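# Move orange microphone from its stand onto the table

## Task

Lift the orange microphone out of its stand and set it down lying at rest on an open area of the table, touching no other object there. At the end every other microphone must sit in the holder of its own stand and all stands must be upright on the table. No stand may tip far while its own microphone is in contact with it. The orange microphone must not be released while moving quickly, and its total drop or downward slide must stay within a few centimetres. Nothing may leave the table, and the final state must hold without the robot supporting anything.

## Robot and tools

Robot: two six-joint arms, left_arm and right_arm, each with a parallel gripper. Joint order on every arm, in commands and in results: waist, shoulder, elbow, wrist pitch, wrist yaw, wrist roll. The waist and wrist roll signs are flipped relative to the URDF; the stated ranges use URDF signs, so negate and swap them for those two joints (URDF waist -2.618 to 3.054 becomes -3.054 to 2.618 in your numbers; wrist roll stays -2.094 to 2.094). Other ranges in radians: shoulder 0.000 to 3.142, elbow 0.000 to 3.142, wrist pitch -1.571 to 1.571, wrist yaw -1.571 to 1.571. True ends may differ by up to 0.036 rad.

World frame (shared by both arms): origin on the table top midway between the arms, +z up, +x out across the table, left_arm on the +y side. Arm names do not match image sides. The gripper fingers point along its local +z and close along its local y; the reported end_effector_position is the point between the pads, about 1 cm short of the fingertips, and may be off, more so at long reach.

Row format (used by execute_actions and move): one flat list of 14 numbers, each in [-1, 1], always covering both arms: left_arm's six joint values then its opening, then right_arm's six joint values then its opening. Joint values are relative offsets, not poses, scaled so 1.0 equals 1.202 rad (waist), 1.258 (shoulder), 1.238 (elbow), 2.073 (wrist pitch), 2.022 (wrist yaw and wrist roll). The opening is absolute: +1 fully open, -1 closed.

execute_actions(actions): a list of up to 15 actions; each action is a list of up to 15 rows, one row per 1/30 s step; if fewer than 15 rows are given the last one is repeated. In every row the joint offsets are measured from the angles at the start of that action (not the previous row); for the first action, from the last reported angles. An action that would drive a joint more than 0.036 rad beyond its range is rejected for both arms; if the first action fails this or anything is malformed, nothing in the call runs. An empty list just returns state and images. A joint pushed past its real end stops there and the result notes "joint sent to its limit".

move(target, speed, blocking): target is one 14-number row as above, with offsets taken from the Joint positions in the latest result showing them. All joints progress in sync, so the hand traces a curve; duration is clamped to 0.5–10 s. speed (rad/s, 0.01 to 2, default 0.5) caps the joint with the longest way to go. Finger openings are applied at once. Motion ignores obstacles and the other arm. The result adds a "move:" line: outcome (done, off_target, moving, held, fault), limits=held or limits=none, and each arm's worst joint. With blocking=false you get control back after 0.5 s; then use wait or stop before sending new motion. wait(seconds, 0–10) lets time pass holding commands. stop brakes a running move. zoom_image(camera, region) crops [x0, y0, x1, y1] pixels, at most 504x504, from cam_head_left, cam_head_right, cam_high, cam_low, cam_left_wrist or cam_right_wrist (all 504x504). finished_scene(scene) ends the current scene by its number; irreversible.

Motion limits: each step a joint target may lead its measured angle by at most 0.202 rad (waist), 0.258 (shoulder), 0.238 (elbow), 0.573 (wrist pitch), 0.522 (wrist yaw, roll); targets implying a hand jump over 70 mm are scaled back. Big offsets therefore need several actions. Arms sag under zero offsets: to hold, command offsets back to the intended angles first, then zeros, increasing if still short. "joint command not followed" means a clearance check altered targets.

Results: per-arm gripper position (m) and quaternion wxyz; Joint positions and Joint velocities (rad, rad/s, then finger gap in m, 0.094 fully open); Joint targets; grip_measured on the command scale (each gripper reads up to ~1 mm off, consistently); joint torques (offset, noisy); camera images and calibration changes. To hold something, command an opening about 0.03 below grip_measured; smaller margins grip more gently. Pad force limit about 50–62 N.

Cautions: do not let the arms collide or press on each other. Avoid fast contacts and targets set deep past contact. Do not release the orange microphone while it is moving or high above the table; lower it nearly to the surface first. Keep stands upright and other microphones seated; nothing off the table. Loose objects may get a brief external nudge. Holding loads heats motors: MOTOR HOT from 75 °C, a 10 s arm stop at 90 °C, and at 100 °C the arm goes limp and drops; stops appear as OVER-TEMPERATURE FAULT lines. Smooth, economical motion is preferred.

Each tool is called by a JSON object that holds its "name" and its "arguments".

## Session

{"name": "execute_actions", "arguments": {"actions": []}}

Scene clock: 0.00 s.
left_arm: end_effector_position=(+0.0304, +0.5794, +0.3323) grip_measured=+1.000 end_effector_quat_wxyz=(-0.142, -0.165, +0.639, +0.738) | right_arm: end_effector_position=(+0.1821, -0.0185, +0.1679) grip_measured=+1.000 end_effector_quat_wxyz=(-0.211, +0.947, -0.204, -0.127)
Joint names: [waist, shoulder, elbow, wrist pitch, wrist yaw, wrist roll]
Joint positions: left_arm=[-0.683  1.064  0.536  0.991 -1.277 -1.954  0.094] | right_arm=[-0.823  1.726  1.535 -1.093 -0.413  1.753  0.094]
Joint velocities: left_arm=[-0.002 -0.027 -0.012 -0.037  0.007  0.051  0.   ] | right_arm=[-0.017 -0.012  0.012 -0.022 -0.022  0.037  0.   ]
Joint torques (N m, as the arm reports them, + toward a larger Joint positions number): no reading
Motor temperatures (°C, as the motors report them): left_arm=[27 35 31 36 27 27] | right_arm=[28 31 28 34 30 27]
Joint targets: left_arm=[-0.683 1.057 0.547 0.997 -1.272 -1.947] | right_arm=[-0.823 1.723 1.538 -1.102 -0.421 1.752]
camera_calibration (this result's frames):
cam_left_wrist: T_world_to_cam=[[0.223208, 0.282951, -0.9328, 0.137944], [-0.548414, -0.754676, -0.360149, 0.61842], [-0.805866, 0.591949, -0.0132753, -0.182941], [0, 0, 0, 1]] pos_world=[0.160934, 0.535967, 0.348969]
cam_right_wrist: T_world_to_cam=[[0.545441, 0.760479, 0.352371, -0.155033], [0.788119, -0.608432, 0.0931616, -0.132554], [0.285241, 0.226896, -0.931212, 0.227038], [0, 0, 0, 1]] pos_world=[0.124269, -0.0142644, 0.278399]

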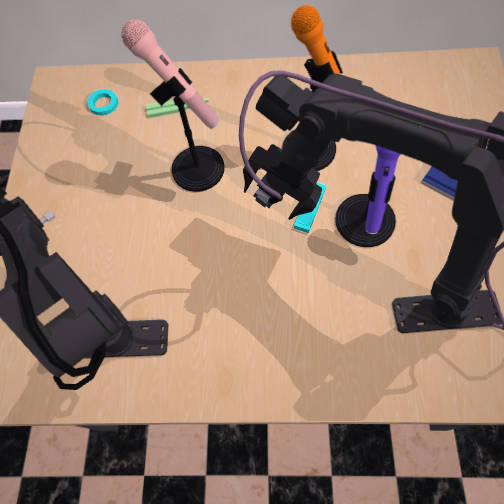

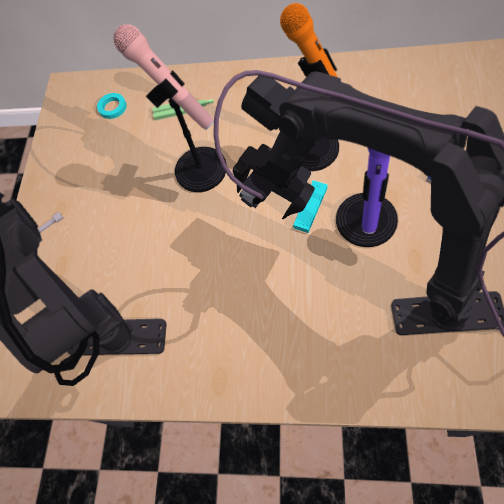

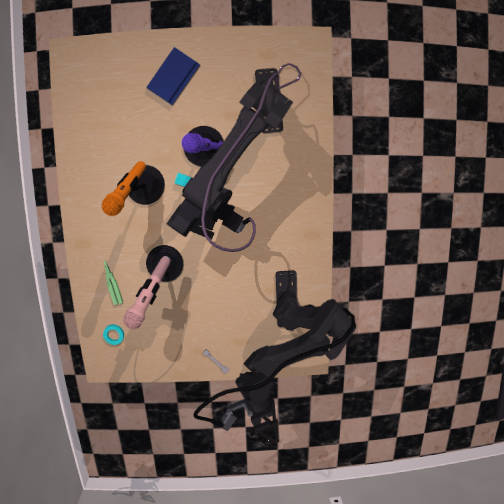

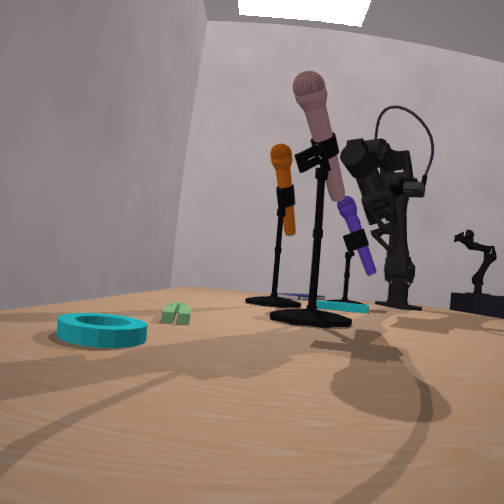

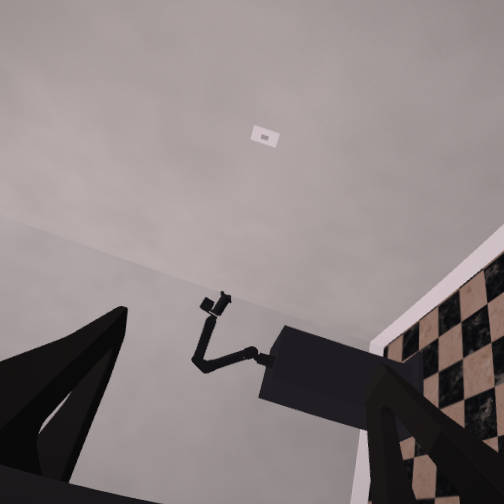

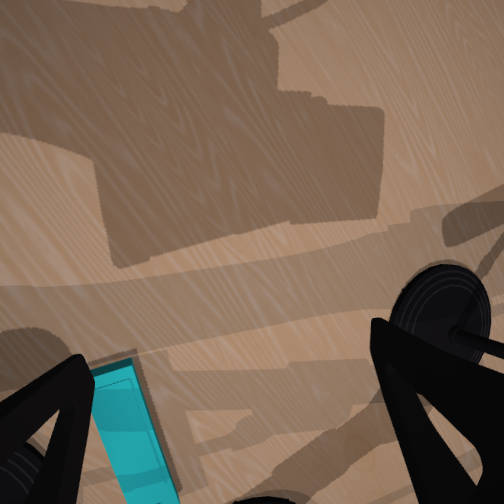

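{"name": "move", "arguments": {"target": [0,0,0,0,0,0,1,0,-0.34,-0.1,0.238,0.204,-0.867,1], "speed": 1}}

{"name": "move", "arguments": {"target": [0,0,0,0,0,0,1,0.307,0,0.01,0,0,0.14,1]}}

Scene clock: 12.00 s.
left_arm: end_effector_position=(+0.0304, +0.5794, +0.3323) grip_measured=+1.000 end_effector_quat_wxyz=(-0.142, -0.165, +0.639, +0.738) | right_arm: end_effector_position=(+0.2558, -0.0377, +0.3455) grip_measured=+1.000 end_effector_quat_wxyz=(+0.463, -0.378, +0.768, +0.228)
Joint names: [waist, shoulder, elbow, wrist pitch, wrist yaw, wrist roll]
Joint positions: left_arm=[-0.683  1.064  0.536  0.991 -1.277 -1.954  0.094] | right_arm=[-0.823  1.313  1.428 -0.6   -0.009  0.006  0.094]
Joint velocities: left_arm=[-0.002 -0.007 -0.012 -0.051  0.022  0.007  0.   ] | right_arm=[ 0.007 -0.017  0.012  0.051 -0.022 -0.007  0.   ]
Joint torques (N m, as the arm reports them, + toward a larger Joint positions number): left_arm=[ 0.02 -2.1   6.23  1.13  0.23  0.  ] | right_arm=[-0.06 -5.55  6.3   1.74  0.09 -0.07]
Motor temperatures (°C, as the motors report them): left_arm=[27 35 34 36 27 27] | right_arm=[28 34 30 34 30 27]
Joint targets: left_arm=[-0.683 1.064 0.536 0.991 -1.277 -1.954] | right_arm=[-0.823 1.298 1.411 -0.600 -0.000 -0.000]
move: done; limits=none; left_arm: farthest joint: the waist, 0.000 radians from its target (0.000 radians at the start); right_arm: farthest joint: the elbow, 0.017 radians from its target (0.124 radians at the start)
camera_calibration (this result's frames):
cam_left_wrist: T_world_to_cam=[[0.223208, 0.282951, -0.9328, 0.137944], [-0.548414, -0.754676, -0.360149, 0.61842], [-0.805866, 0.591949, -0.0132753, -0.182941], [0, 0, 0, 1]] pos_world=[0.160934, 0.535967, 0.348969]
cam_right_wrist: T_world_to_cam=[[0.72659, -0.682851, -0.0760366, -0.195981], [-0.603626, -0.581564, -0.545362, 0.358725], [0.328181, 0.442152, -0.834745, 0.339588], [0, 0, 0, 1]] pos_world=[0.247487, -0.0753538, 0.464203]

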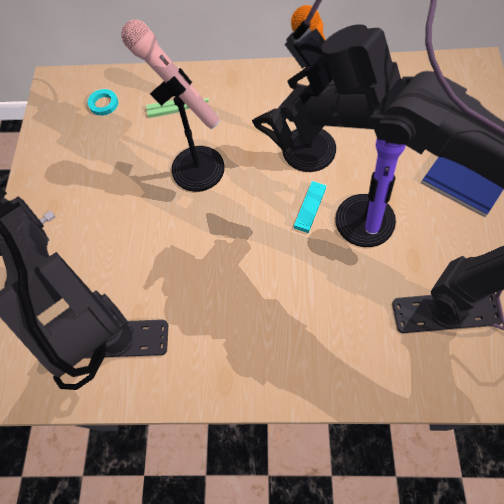

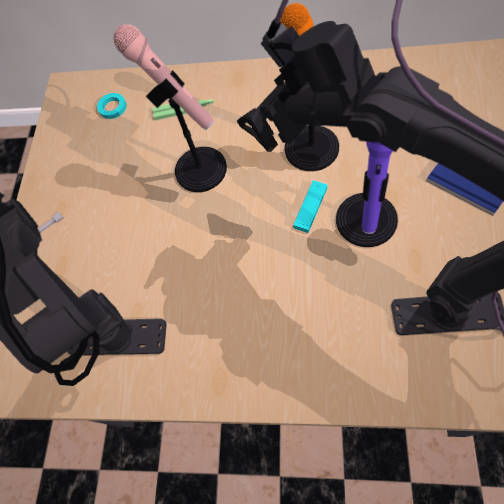

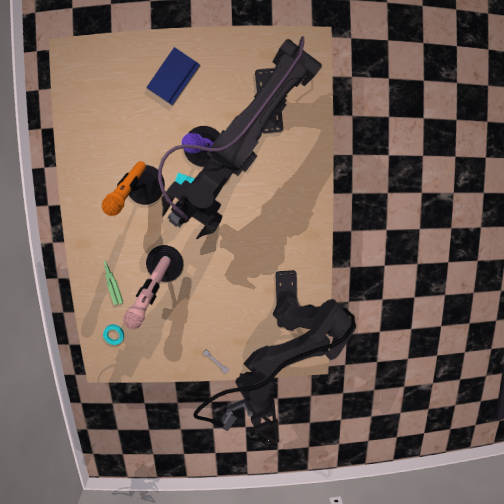

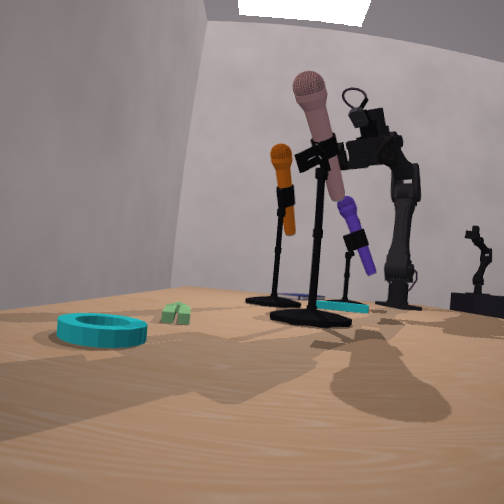

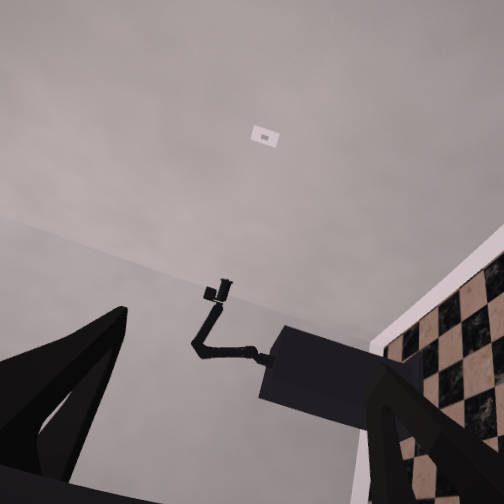

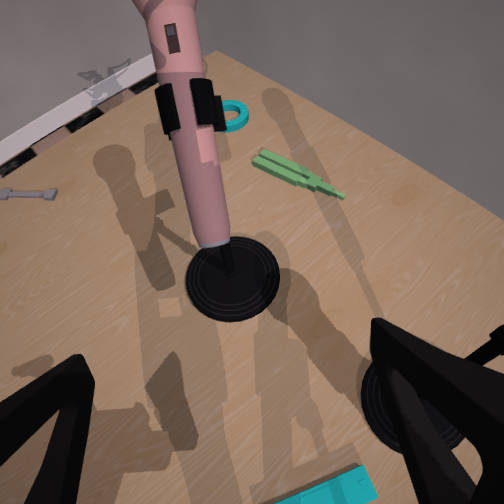

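Scene clock: 13.50 s.
left_arm: end_effector_position=(+0.0304, +0.5794, +0.3323) grip_measured=+1.000 end_effector_quat_wxyz=(-0.142, -0.165, +0.639, +0.738) | right_arm: end_effector_position=(+0.3547, -0.1489, +0.3455) grip_measured=+1.000 end_effector_quat_wxyz=(+0.512, -0.344, +0.784, +0.070)
Joint names: [waist, shoulder, elbow, wrist pitch, wrist yaw, wrist roll]
Joint positions: left_arm=[-0.683  1.064  0.536  0.991 -1.277 -1.954  0.094] | right_arm=[-0.457  1.313  1.428 -0.6   -0.01   0.282  0.094]
Joint velocities: left_arm=[-0.027 -0.002 -0.012  0.007  0.037  0.037  0.   ] | right_arm=[-0.012  0.007  0.002  0.037  0.051  0.066  0.   ]
Joint torques (N m, as the arm reports them, + toward a larger Joint positions number): left_arm=[ 0.03 -2.08  6.24  1.13  0.23  0.  ] | right_arm=[ 0.25 -4.38  8.68  1.74  0.01  0.03]
Motor temperatures (°C, as the motors report them): left_arm=[27 35 34 36 27 27] | right_arm=[28 34 30 35 30 27]
Joint targets: left_arm=[-0.683 1.064 0.536 0.991 -1.277 -1.954] | right_arm=[-0.454 1.313 1.440 -0.600 -0.009 0.289]
move: done; limits=none; left_arm: farthest joint: the waist, 0.000 radians from its target (0.000 radians at the start); right_arm: farthest joint: the elbow, 0.012 radians from its target (0.012 radians at the start)
camera_calibration (this result's frames):
cam_left_wrist: T_world_to_cam=[[0.223208, 0.282951, -0.9328, 0.137944], [-0.548414, -0.754676, -0.360149, 0.61842], [-0.805866, 0.591949, -0.0132753, -0.182941], [0, 0, 0, 1]] pos_world=[0.160934, 0.535967, 0.348969]
cam_right_wrist: T_world_to_cam=[[0.540649, -0.824393, 0.167557, -0.383016], [-0.64549, -0.534257, -0.545813, 0.37583], [0.539483, 0.186937, -0.820983, 0.238574], [0, 0, 0, 1]] pos_world=[0.320964, -0.159564, 0.465175]

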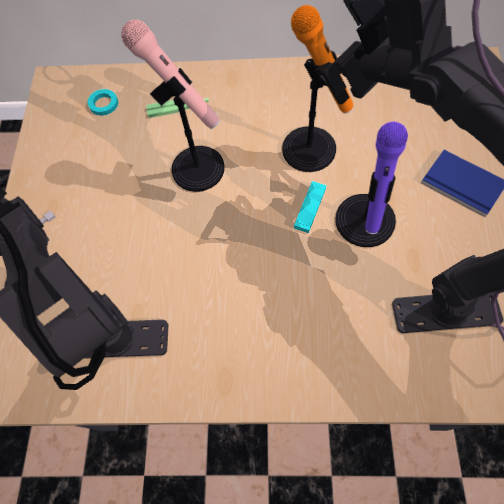

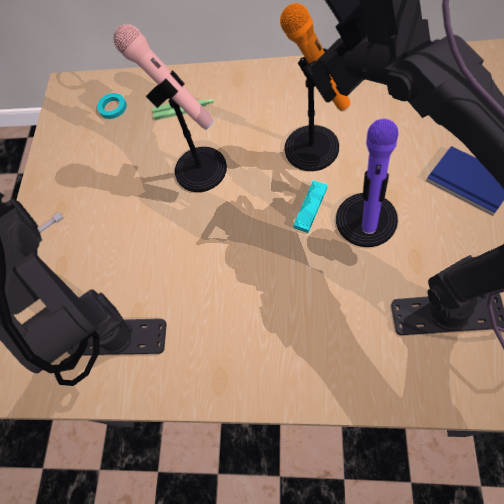

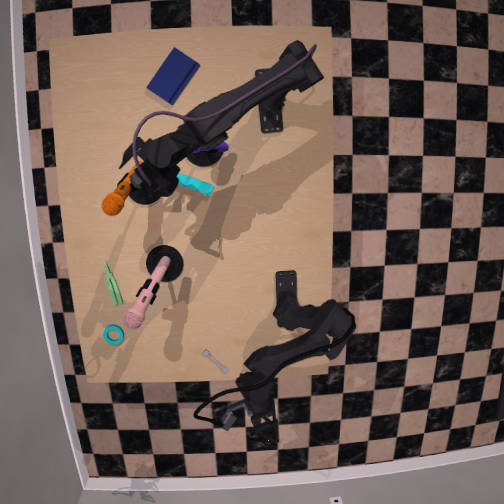

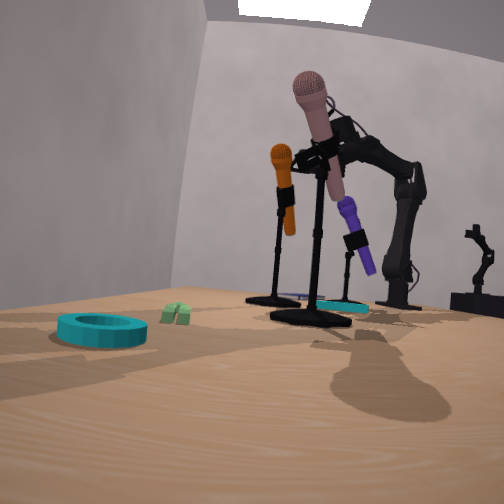

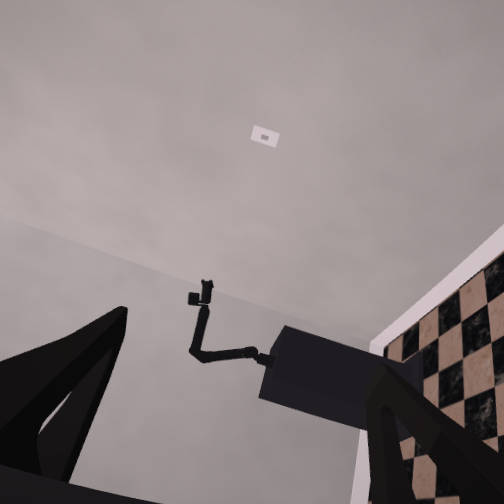

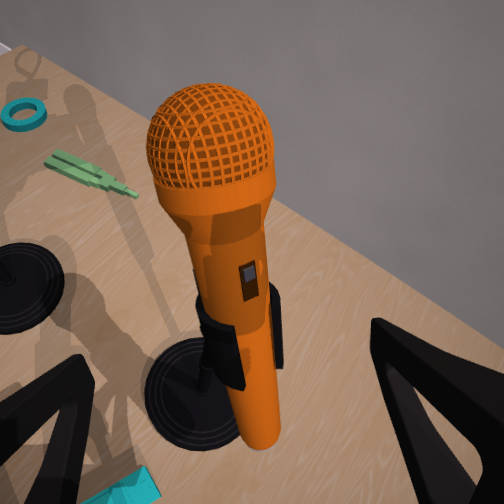

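{"name": "move", "arguments": {"target": [0,0,0,0,0,0,1,-0.005,0.215,0.135,0.055,0,0,1], "speed": 0.25}}

{"name": "move", "arguments": {"target": [0,0,0,0,0,0,1,0,0,0.015,0,0,0,-0.5]}}

Scene clock: 17.63 s.
left_arm: end_effector_position=(+0.0304, +0.5794, +0.3323) grip_measured=+1.000 end_effector_quat_wxyz=(-0.142, -0.165, +0.639, +0.738) | right_arm: end_effector_position=(+0.4206, -0.1096, +0.3235) grip_measured=+1.000 end_effector_quat_wxyz=(+0.508, -0.345, +0.786, +0.069)
Joint names: [waist, shoulder, elbow, wrist pitch, wrist yaw, wrist roll]
Joint positions: left_arm=[-0.683  1.064  0.536  0.991 -1.277 -1.954  0.094] | right_arm=[-0.457  1.577  1.571 -0.487 -0.01   0.283  0.094]
Joint velocities: left_arm=[-0.012 -0.007  0.002  0.022  0.007 -0.051  0.   ] | right_arm=[ 0.007 -0.007 -0.007  0.037 -0.022  0.066  0.   ]
Joint torques (N m, as the arm reports them, + toward a larger Joint positions number): left_arm=[ 0.02 -2.09  6.24  1.13  0.24  0.  ] | right_arm=[-0.6  -6.27  9.87  1.74  0.   -0.01]
Motor temperatures (°C, as the motors report them): left_arm=[27 35 34 36 27 27] | right_arm=[28 34 31 36 30 27]
Joint targets: left_arm=[-0.683 1.064 0.536 0.991 -1.277 -1.954] | right_arm=[-0.463 1.584 1.595 -0.486 -0.010 0.283]
move: off_target (right_arm); limits=none; left_arm: farthest joint: the waist, 0.000 radians from its target (0.000 radians at the start); right_arm: farthest joint: the elbow, 0.024 radians from its target (0.167 radians at the start)
camera_calibration (this result's frames):
cam_left_wrist: T_world_to_cam=[[0.223208, 0.282951, -0.9328, 0.137944], [-0.548414, -0.754676, -0.360149, 0.61842], [-0.805866, 0.591949, -0.0132753, -0.182941], [0, 0, 0, 1]] pos_world=[0.160934, 0.535967, 0.348969]
cam_right_wrist: T_world_to_cam=[[0.541984, -0.823447, 0.167892, -0.38312], [-0.648663, -0.536921, -0.5394, 0.42624], [0.534312, 0.183441, -0.825142, 0.180731], [0, 0, 0, 1]] pos_world=[0.387565, -0.119775, 0.443366]

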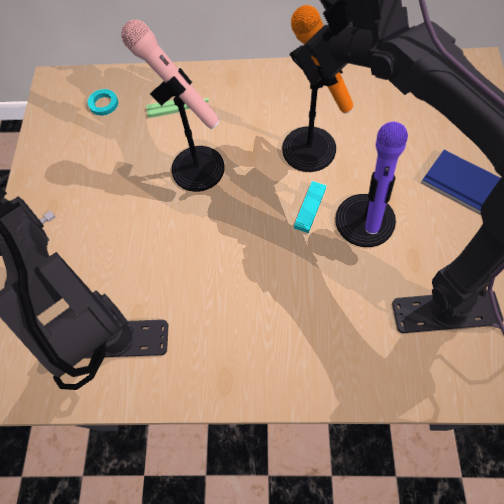

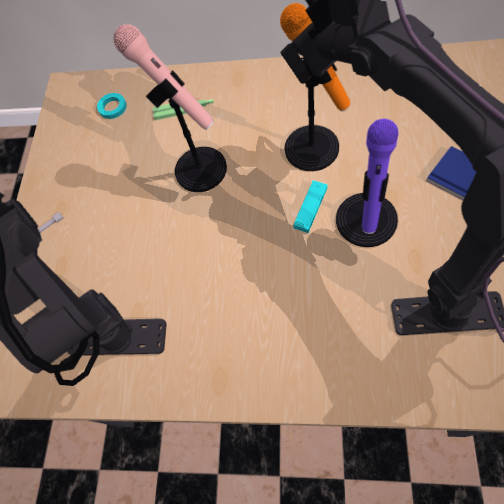

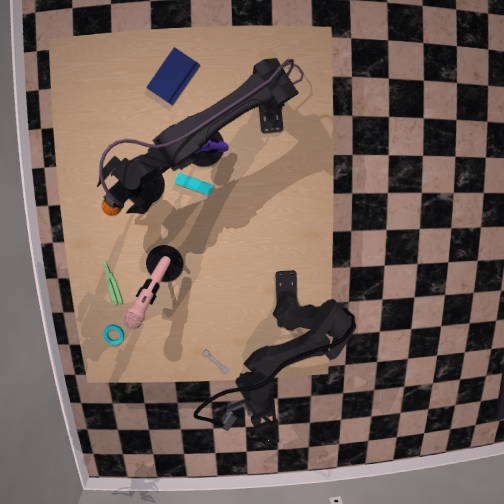

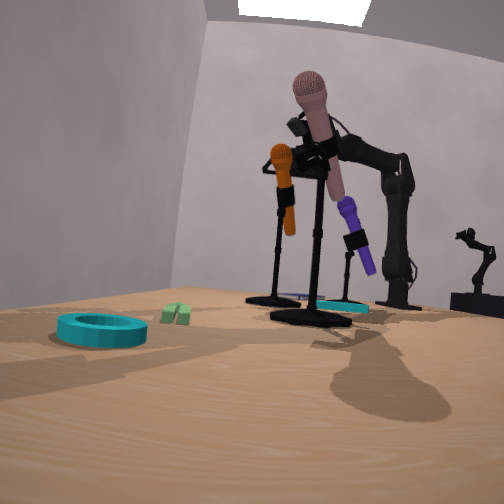

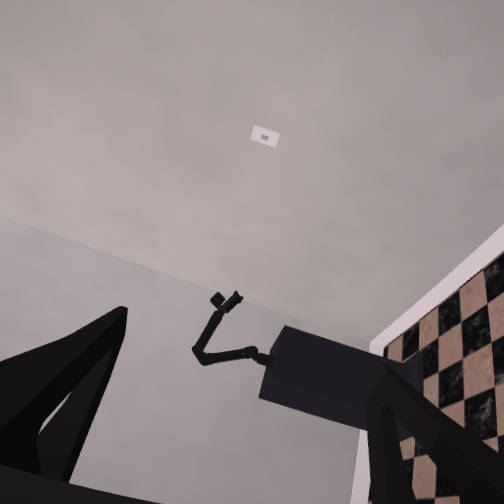

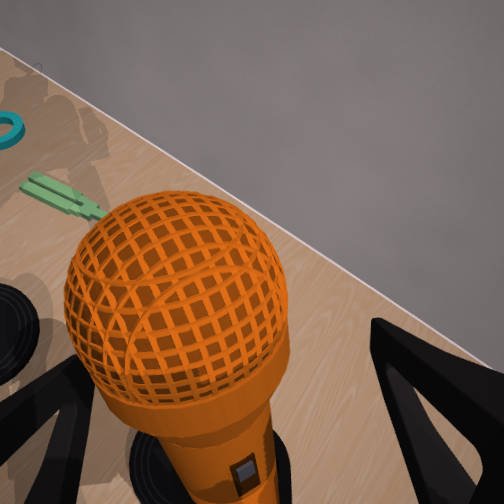

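Scene clock: 18.33 s.
left_arm: end_effector_position=(+0.0304, +0.5794, +0.3323) grip_measured=+1.000 end_effector_quat_wxyz=(-0.142, -0.165, +0.639, +0.738) | right_arm: end_effector_position=(+0.4190, -0.1096, +0.3187) grip_measured=-0.295 end_effector_quat_wxyz=(+0.501, -0.347, +0.790, +0.070)
Joint names: [waist, shoulder, elbow, wrist pitch, wrist yaw, wrist roll]
Joint positions: left_arm=[-0.683  1.064  0.536  0.991 -1.277 -1.954  0.094] | right_arm=[-0.458  1.579  1.569 -0.501 -0.012  0.283  0.033]
Joint velocities: left_arm=[ 0.002 -0.012 -0.002  0.022  0.022  0.066  0.   ] | right_arm=[ 0.002  0.002 -0.002  0.022  0.037  0.007  0.001]
Joint torques (N m, as the arm reports them, + toward a larger Joint positions number): left_arm=[ 0.02 -2.09  6.24  1.13  0.24  0.  ] | right_arm=[ 0.01 -6.92  9.59  1.85  0.02 -0.02]
Motor temperatures (°C, as the motors report them): left_arm=[27 35 34 36 27 27] | right_arm=[28 34 31 36 30 27]
Joint targets: left_arm=[-0.683 1.064 0.536 0.991 -1.277 -1.954] | right_arm=[-0.457 1.577 1.590 -0.487 -0.010 0.283]
move: off_target (right_arm); limits=none; left_arm: farthest joint: the waist, 0.000 radians from its target (0.000 radians at the start); right_arm: farthest joint: the elbow, 0.021 radians from its target (0.019 radians at the start)
camera_calibration (this result's frames):
cam_left_wrist: T_world_to_cam=[[0.223208, 0.282951, -0.9328, 0.137944], [-0.548414, -0.754676, -0.360149, 0.61842], [-0.805866, 0.591949, -0.0132753, -0.182941], [0, 0, 0, 1]] pos_world=[0.160934, 0.535967, 0.348969]
cam_right_wrist: T_world_to_cam=[[0.54716, -0.820441, 0.165811, -0.382604], [-0.655356, -0.543143, -0.524885, 0.420126], [0.520696, 0.178531, -0.834867, 0.185932], [0, 0, 0, 1]] pos_world=[0.387864, -0.118909, 0.439186]

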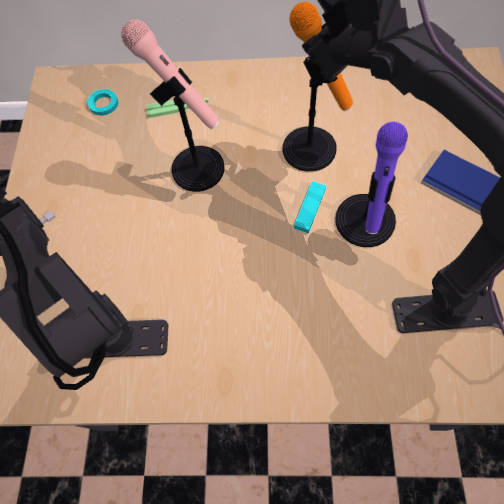

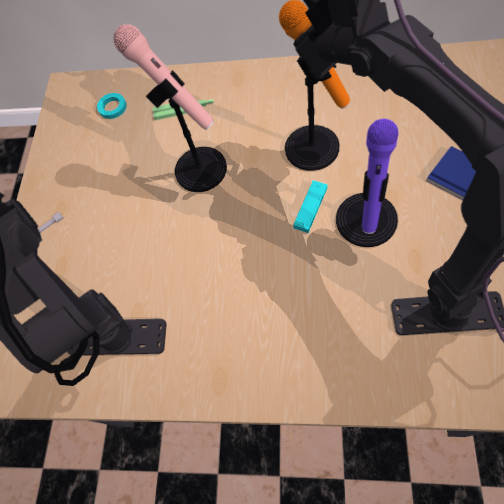

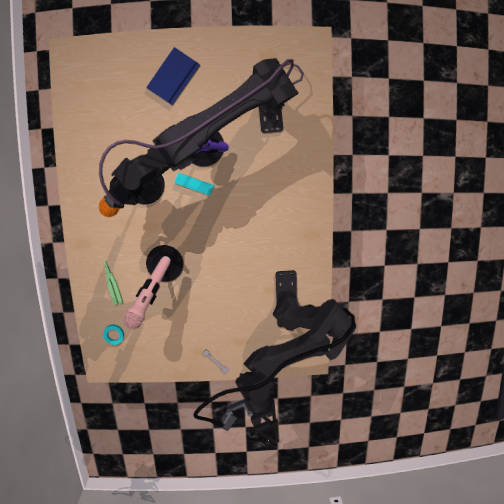

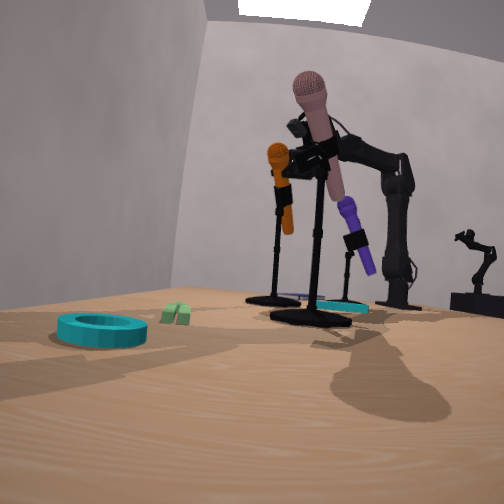

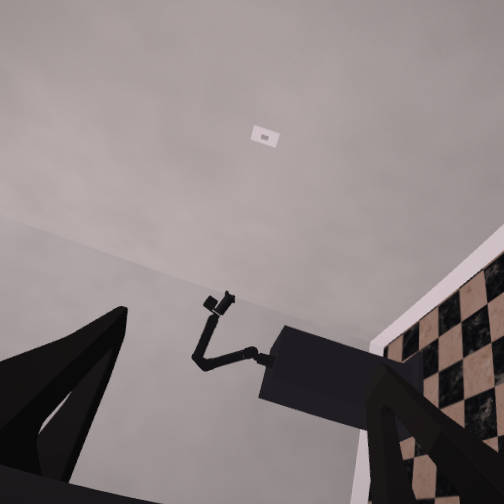

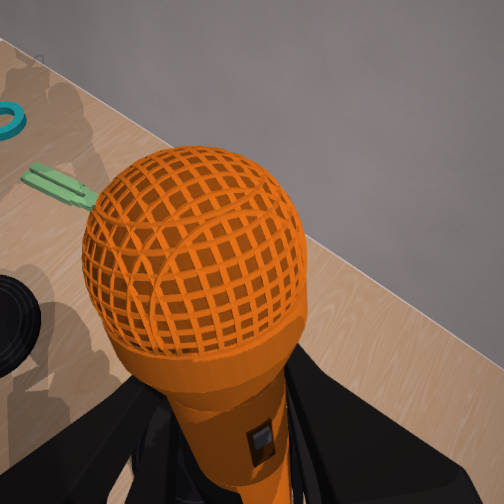

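{"name": "move", "arguments": {"target": [0,0,0,0,0,0,1,-0.03,0.08,0.29,-0.12,0,0,-0.5], "speed": 0.15}}

Scene clock: 29.90 s.
left_arm: end_effector_position=(+0.0304, +0.5794, +0.3323) grip_measured=+1.000 end_effector_quat_wxyz=(-0.142, -0.165, +0.639, +0.738) | right_arm: end_effector_position=(+0.4112, -0.1000, +0.3223) grip_measured=-0.295 end_effector_quat_wxyz=(+0.429, -0.374, +0.820, +0.063)
Joint names: [waist, shoulder, elbow, wrist pitch, wrist yaw, wrist roll]
Joint positions: left_arm=[-0.683  1.064  0.536  0.991 -1.277 -1.954  0.094] | right_arm=[-0.486  1.708  1.864 -0.831 -0.005  0.286  0.033]
Joint velocities: left_arm=[ 0.017 -0.007 -0.007  0.007 -0.022  0.037  0.   ] | right_arm=[ 0.012 -0.002  0.007 -0.066 -0.007 -0.037  0.001]
Joint torques (N m, as the arm reports them, + toward a larger Joint positions number): left_arm=[ 0.02 -2.11  6.24  1.13  0.24  0.  ] | right_arm=[-0.8  -9.73 12.57  2.36 -0.08 -0.03]
Motor temperatures (°C, as the motors report them): left_arm=[27 34 35 36 27 27] | right_arm=[28 36 33 39 30 27]
Joint targets: left_arm=[-0.683 1.064 0.536 0.991 -1.277 -1.954] | right_arm=[-0.494 1.679 1.928 -0.750 -0.012 0.284]
move: off_target (right_arm); limits=none; left_arm: farthest joint: the waist, 0.000 radians from its target (0.000 radians at the start); right_arm: farthest joint: the wrist pitch, 0.081 radians from its target (0.249 radians at the start)
camera_calibration (this result's frames):
cam_left_wrist: T_world_to_cam=[[0.223208, 0.282951, -0.9328, 0.137944], [-0.548414, -0.754676, -0.360149, 0.61842], [-0.805866, 0.591949, -0.0132753, -0.182941], [0, 0, 0, 1]] pos_world=[0.160934, 0.535967, 0.348969]
cam_right_wrist: T_world_to_cam=[[0.588566, -0.792076, 0.161879, -0.384], [-0.703575, -0.60047, -0.380024, 0.389562], [0.398212, 0.109775, -0.910701, 0.259179], [0, 0, 0, 1]] pos_world=[0.396887, -0.098688, 0.446239]

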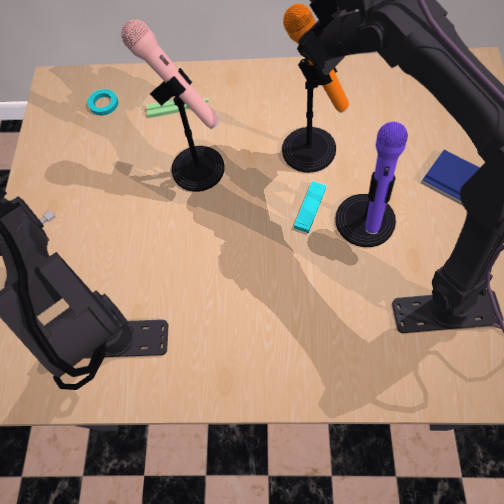

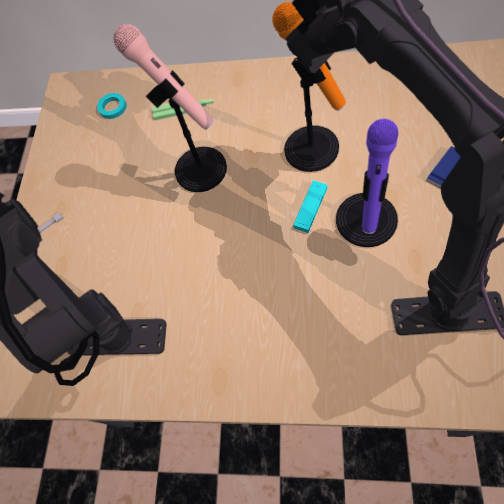

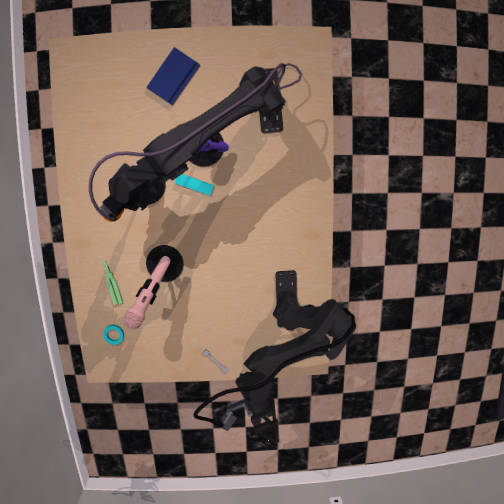

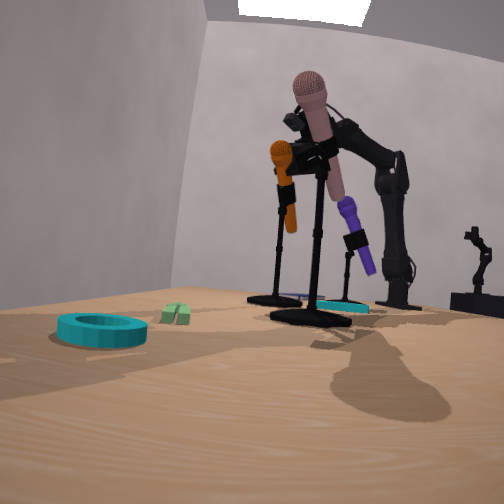

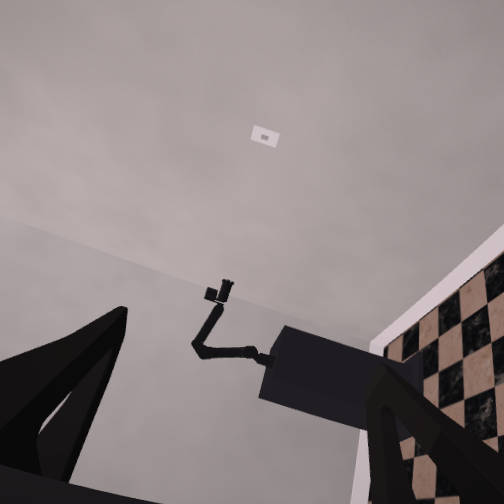

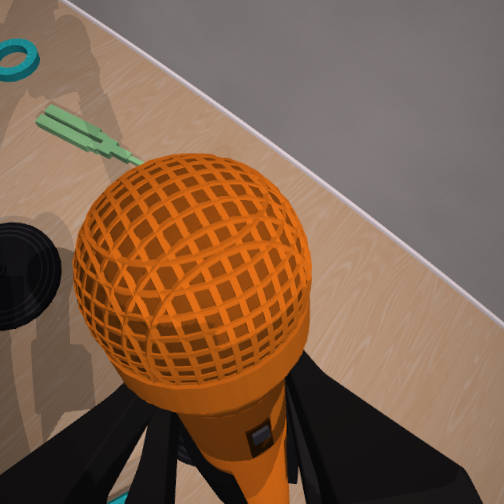

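{"name": "move", "arguments": {"target": [0,0,0,0,0,0,1,-0.01,-0.03,0.12,0.10,0,0,-0.5], "speed": 0.1}}

Scene clock: 34.03 s.
left_arm: end_effector_position=(+0.0304, +0.5794, +0.3323) grip_measured=+1.000 end_effector_quat_wxyz=(-0.142, -0.165, +0.639, +0.738) | right_arm: end_effector_position=(+0.4176, -0.0944, +0.3491) grip_measured=-0.295 end_effector_quat_wxyz=(+0.461, -0.367, +0.805, +0.068)
Joint names: [waist, shoulder, elbow, wrist pitch, wrist yaw, wrist roll]
Joint positions: left_arm=[-0.683  1.064  0.536  0.991 -1.277 -1.954  0.094] | right_arm=[-0.489  1.72   1.931 -0.812 -0.003  0.284  0.033]
Joint velocities: left_arm=[ 0.007 -0.002 -0.012 -0.022  0.022  0.066  0.   ] | right_arm=[ 0.007 -0.012 -0.007 -0.037  0.022  0.037 -0.001]
Joint torques (N m, as the arm reports them, + toward a larger Joint positions number): left_arm=[ 0.03 -2.09  6.24  1.13  0.23  0.  ] | right_arm=[ -0.75 -10.92  13.35   3.26  -0.02   0.  ]
Motor temperatures (°C, as the motors report them): left_arm=[27 34 35 36 27 27] | right_arm=[28 38 35 41 30 27]
Joint targets: left_arm=[-0.683 1.064 0.536 0.991 -1.277 -1.954] | right_arm=[-0.497 1.676 2.004 -0.644 -0.005 0.286]
move: off_target (right_arm); limits=none; left_arm: farthest joint: the waist, 0.000 radians from its target (0.000 radians at the start); right_arm: farthest joint: the wrist pitch, 0.188 radians from its target (0.207 radians at the start)
camera_calibration (this result's frames):
cam_left_wrist: T_world_to_cam=[[0.223208, 0.282951, -0.9328, 0.137944], [-0.548414, -0.754676, -0.360149, 0.61842], [-0.805866, 0.591949, -0.0132753, -0.182941], [0, 0, 0, 1]] pos_world=[0.160934, 0.535967, 0.348969]
cam_right_wrist: T_world_to_cam=[[0.578896, -0.798168, 0.166755, -0.385916], [-0.677485, -0.58462, -0.446356, 0.421299], [0.453755, 0.145419, -0.879181, 0.249612], [0, 0, 0, 1]] pos_world=[0.395566, -0.0980242, 0.471856]

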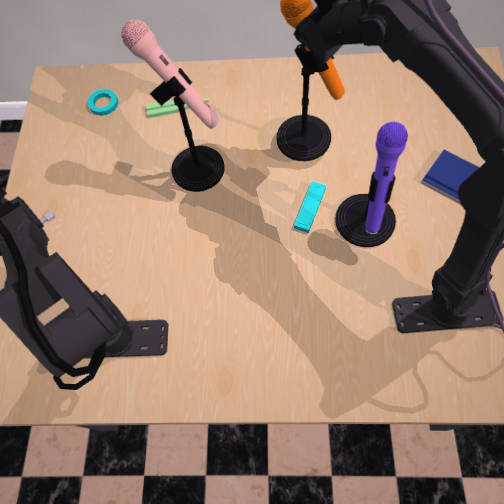

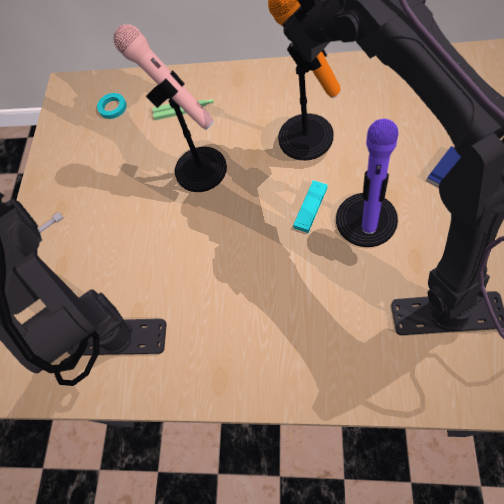

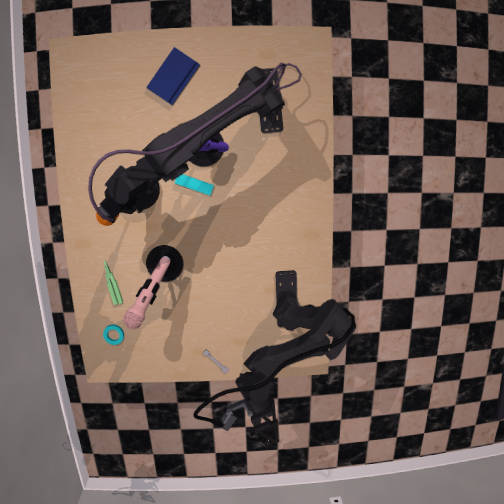

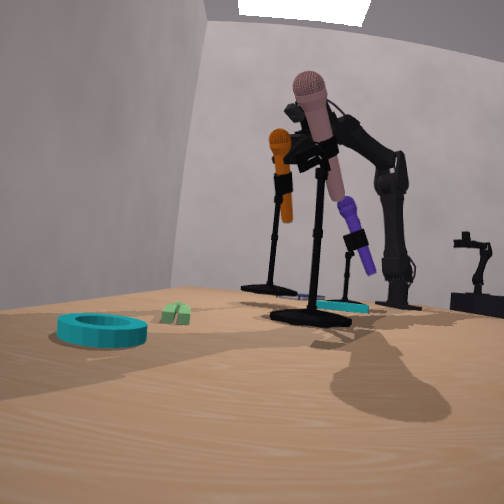

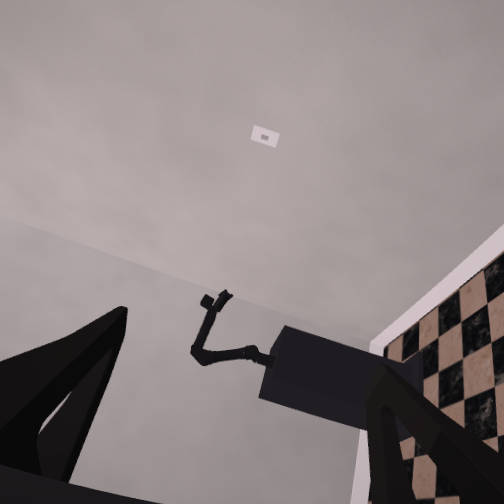

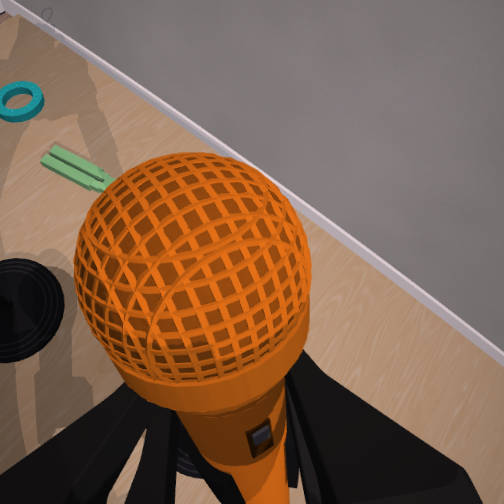

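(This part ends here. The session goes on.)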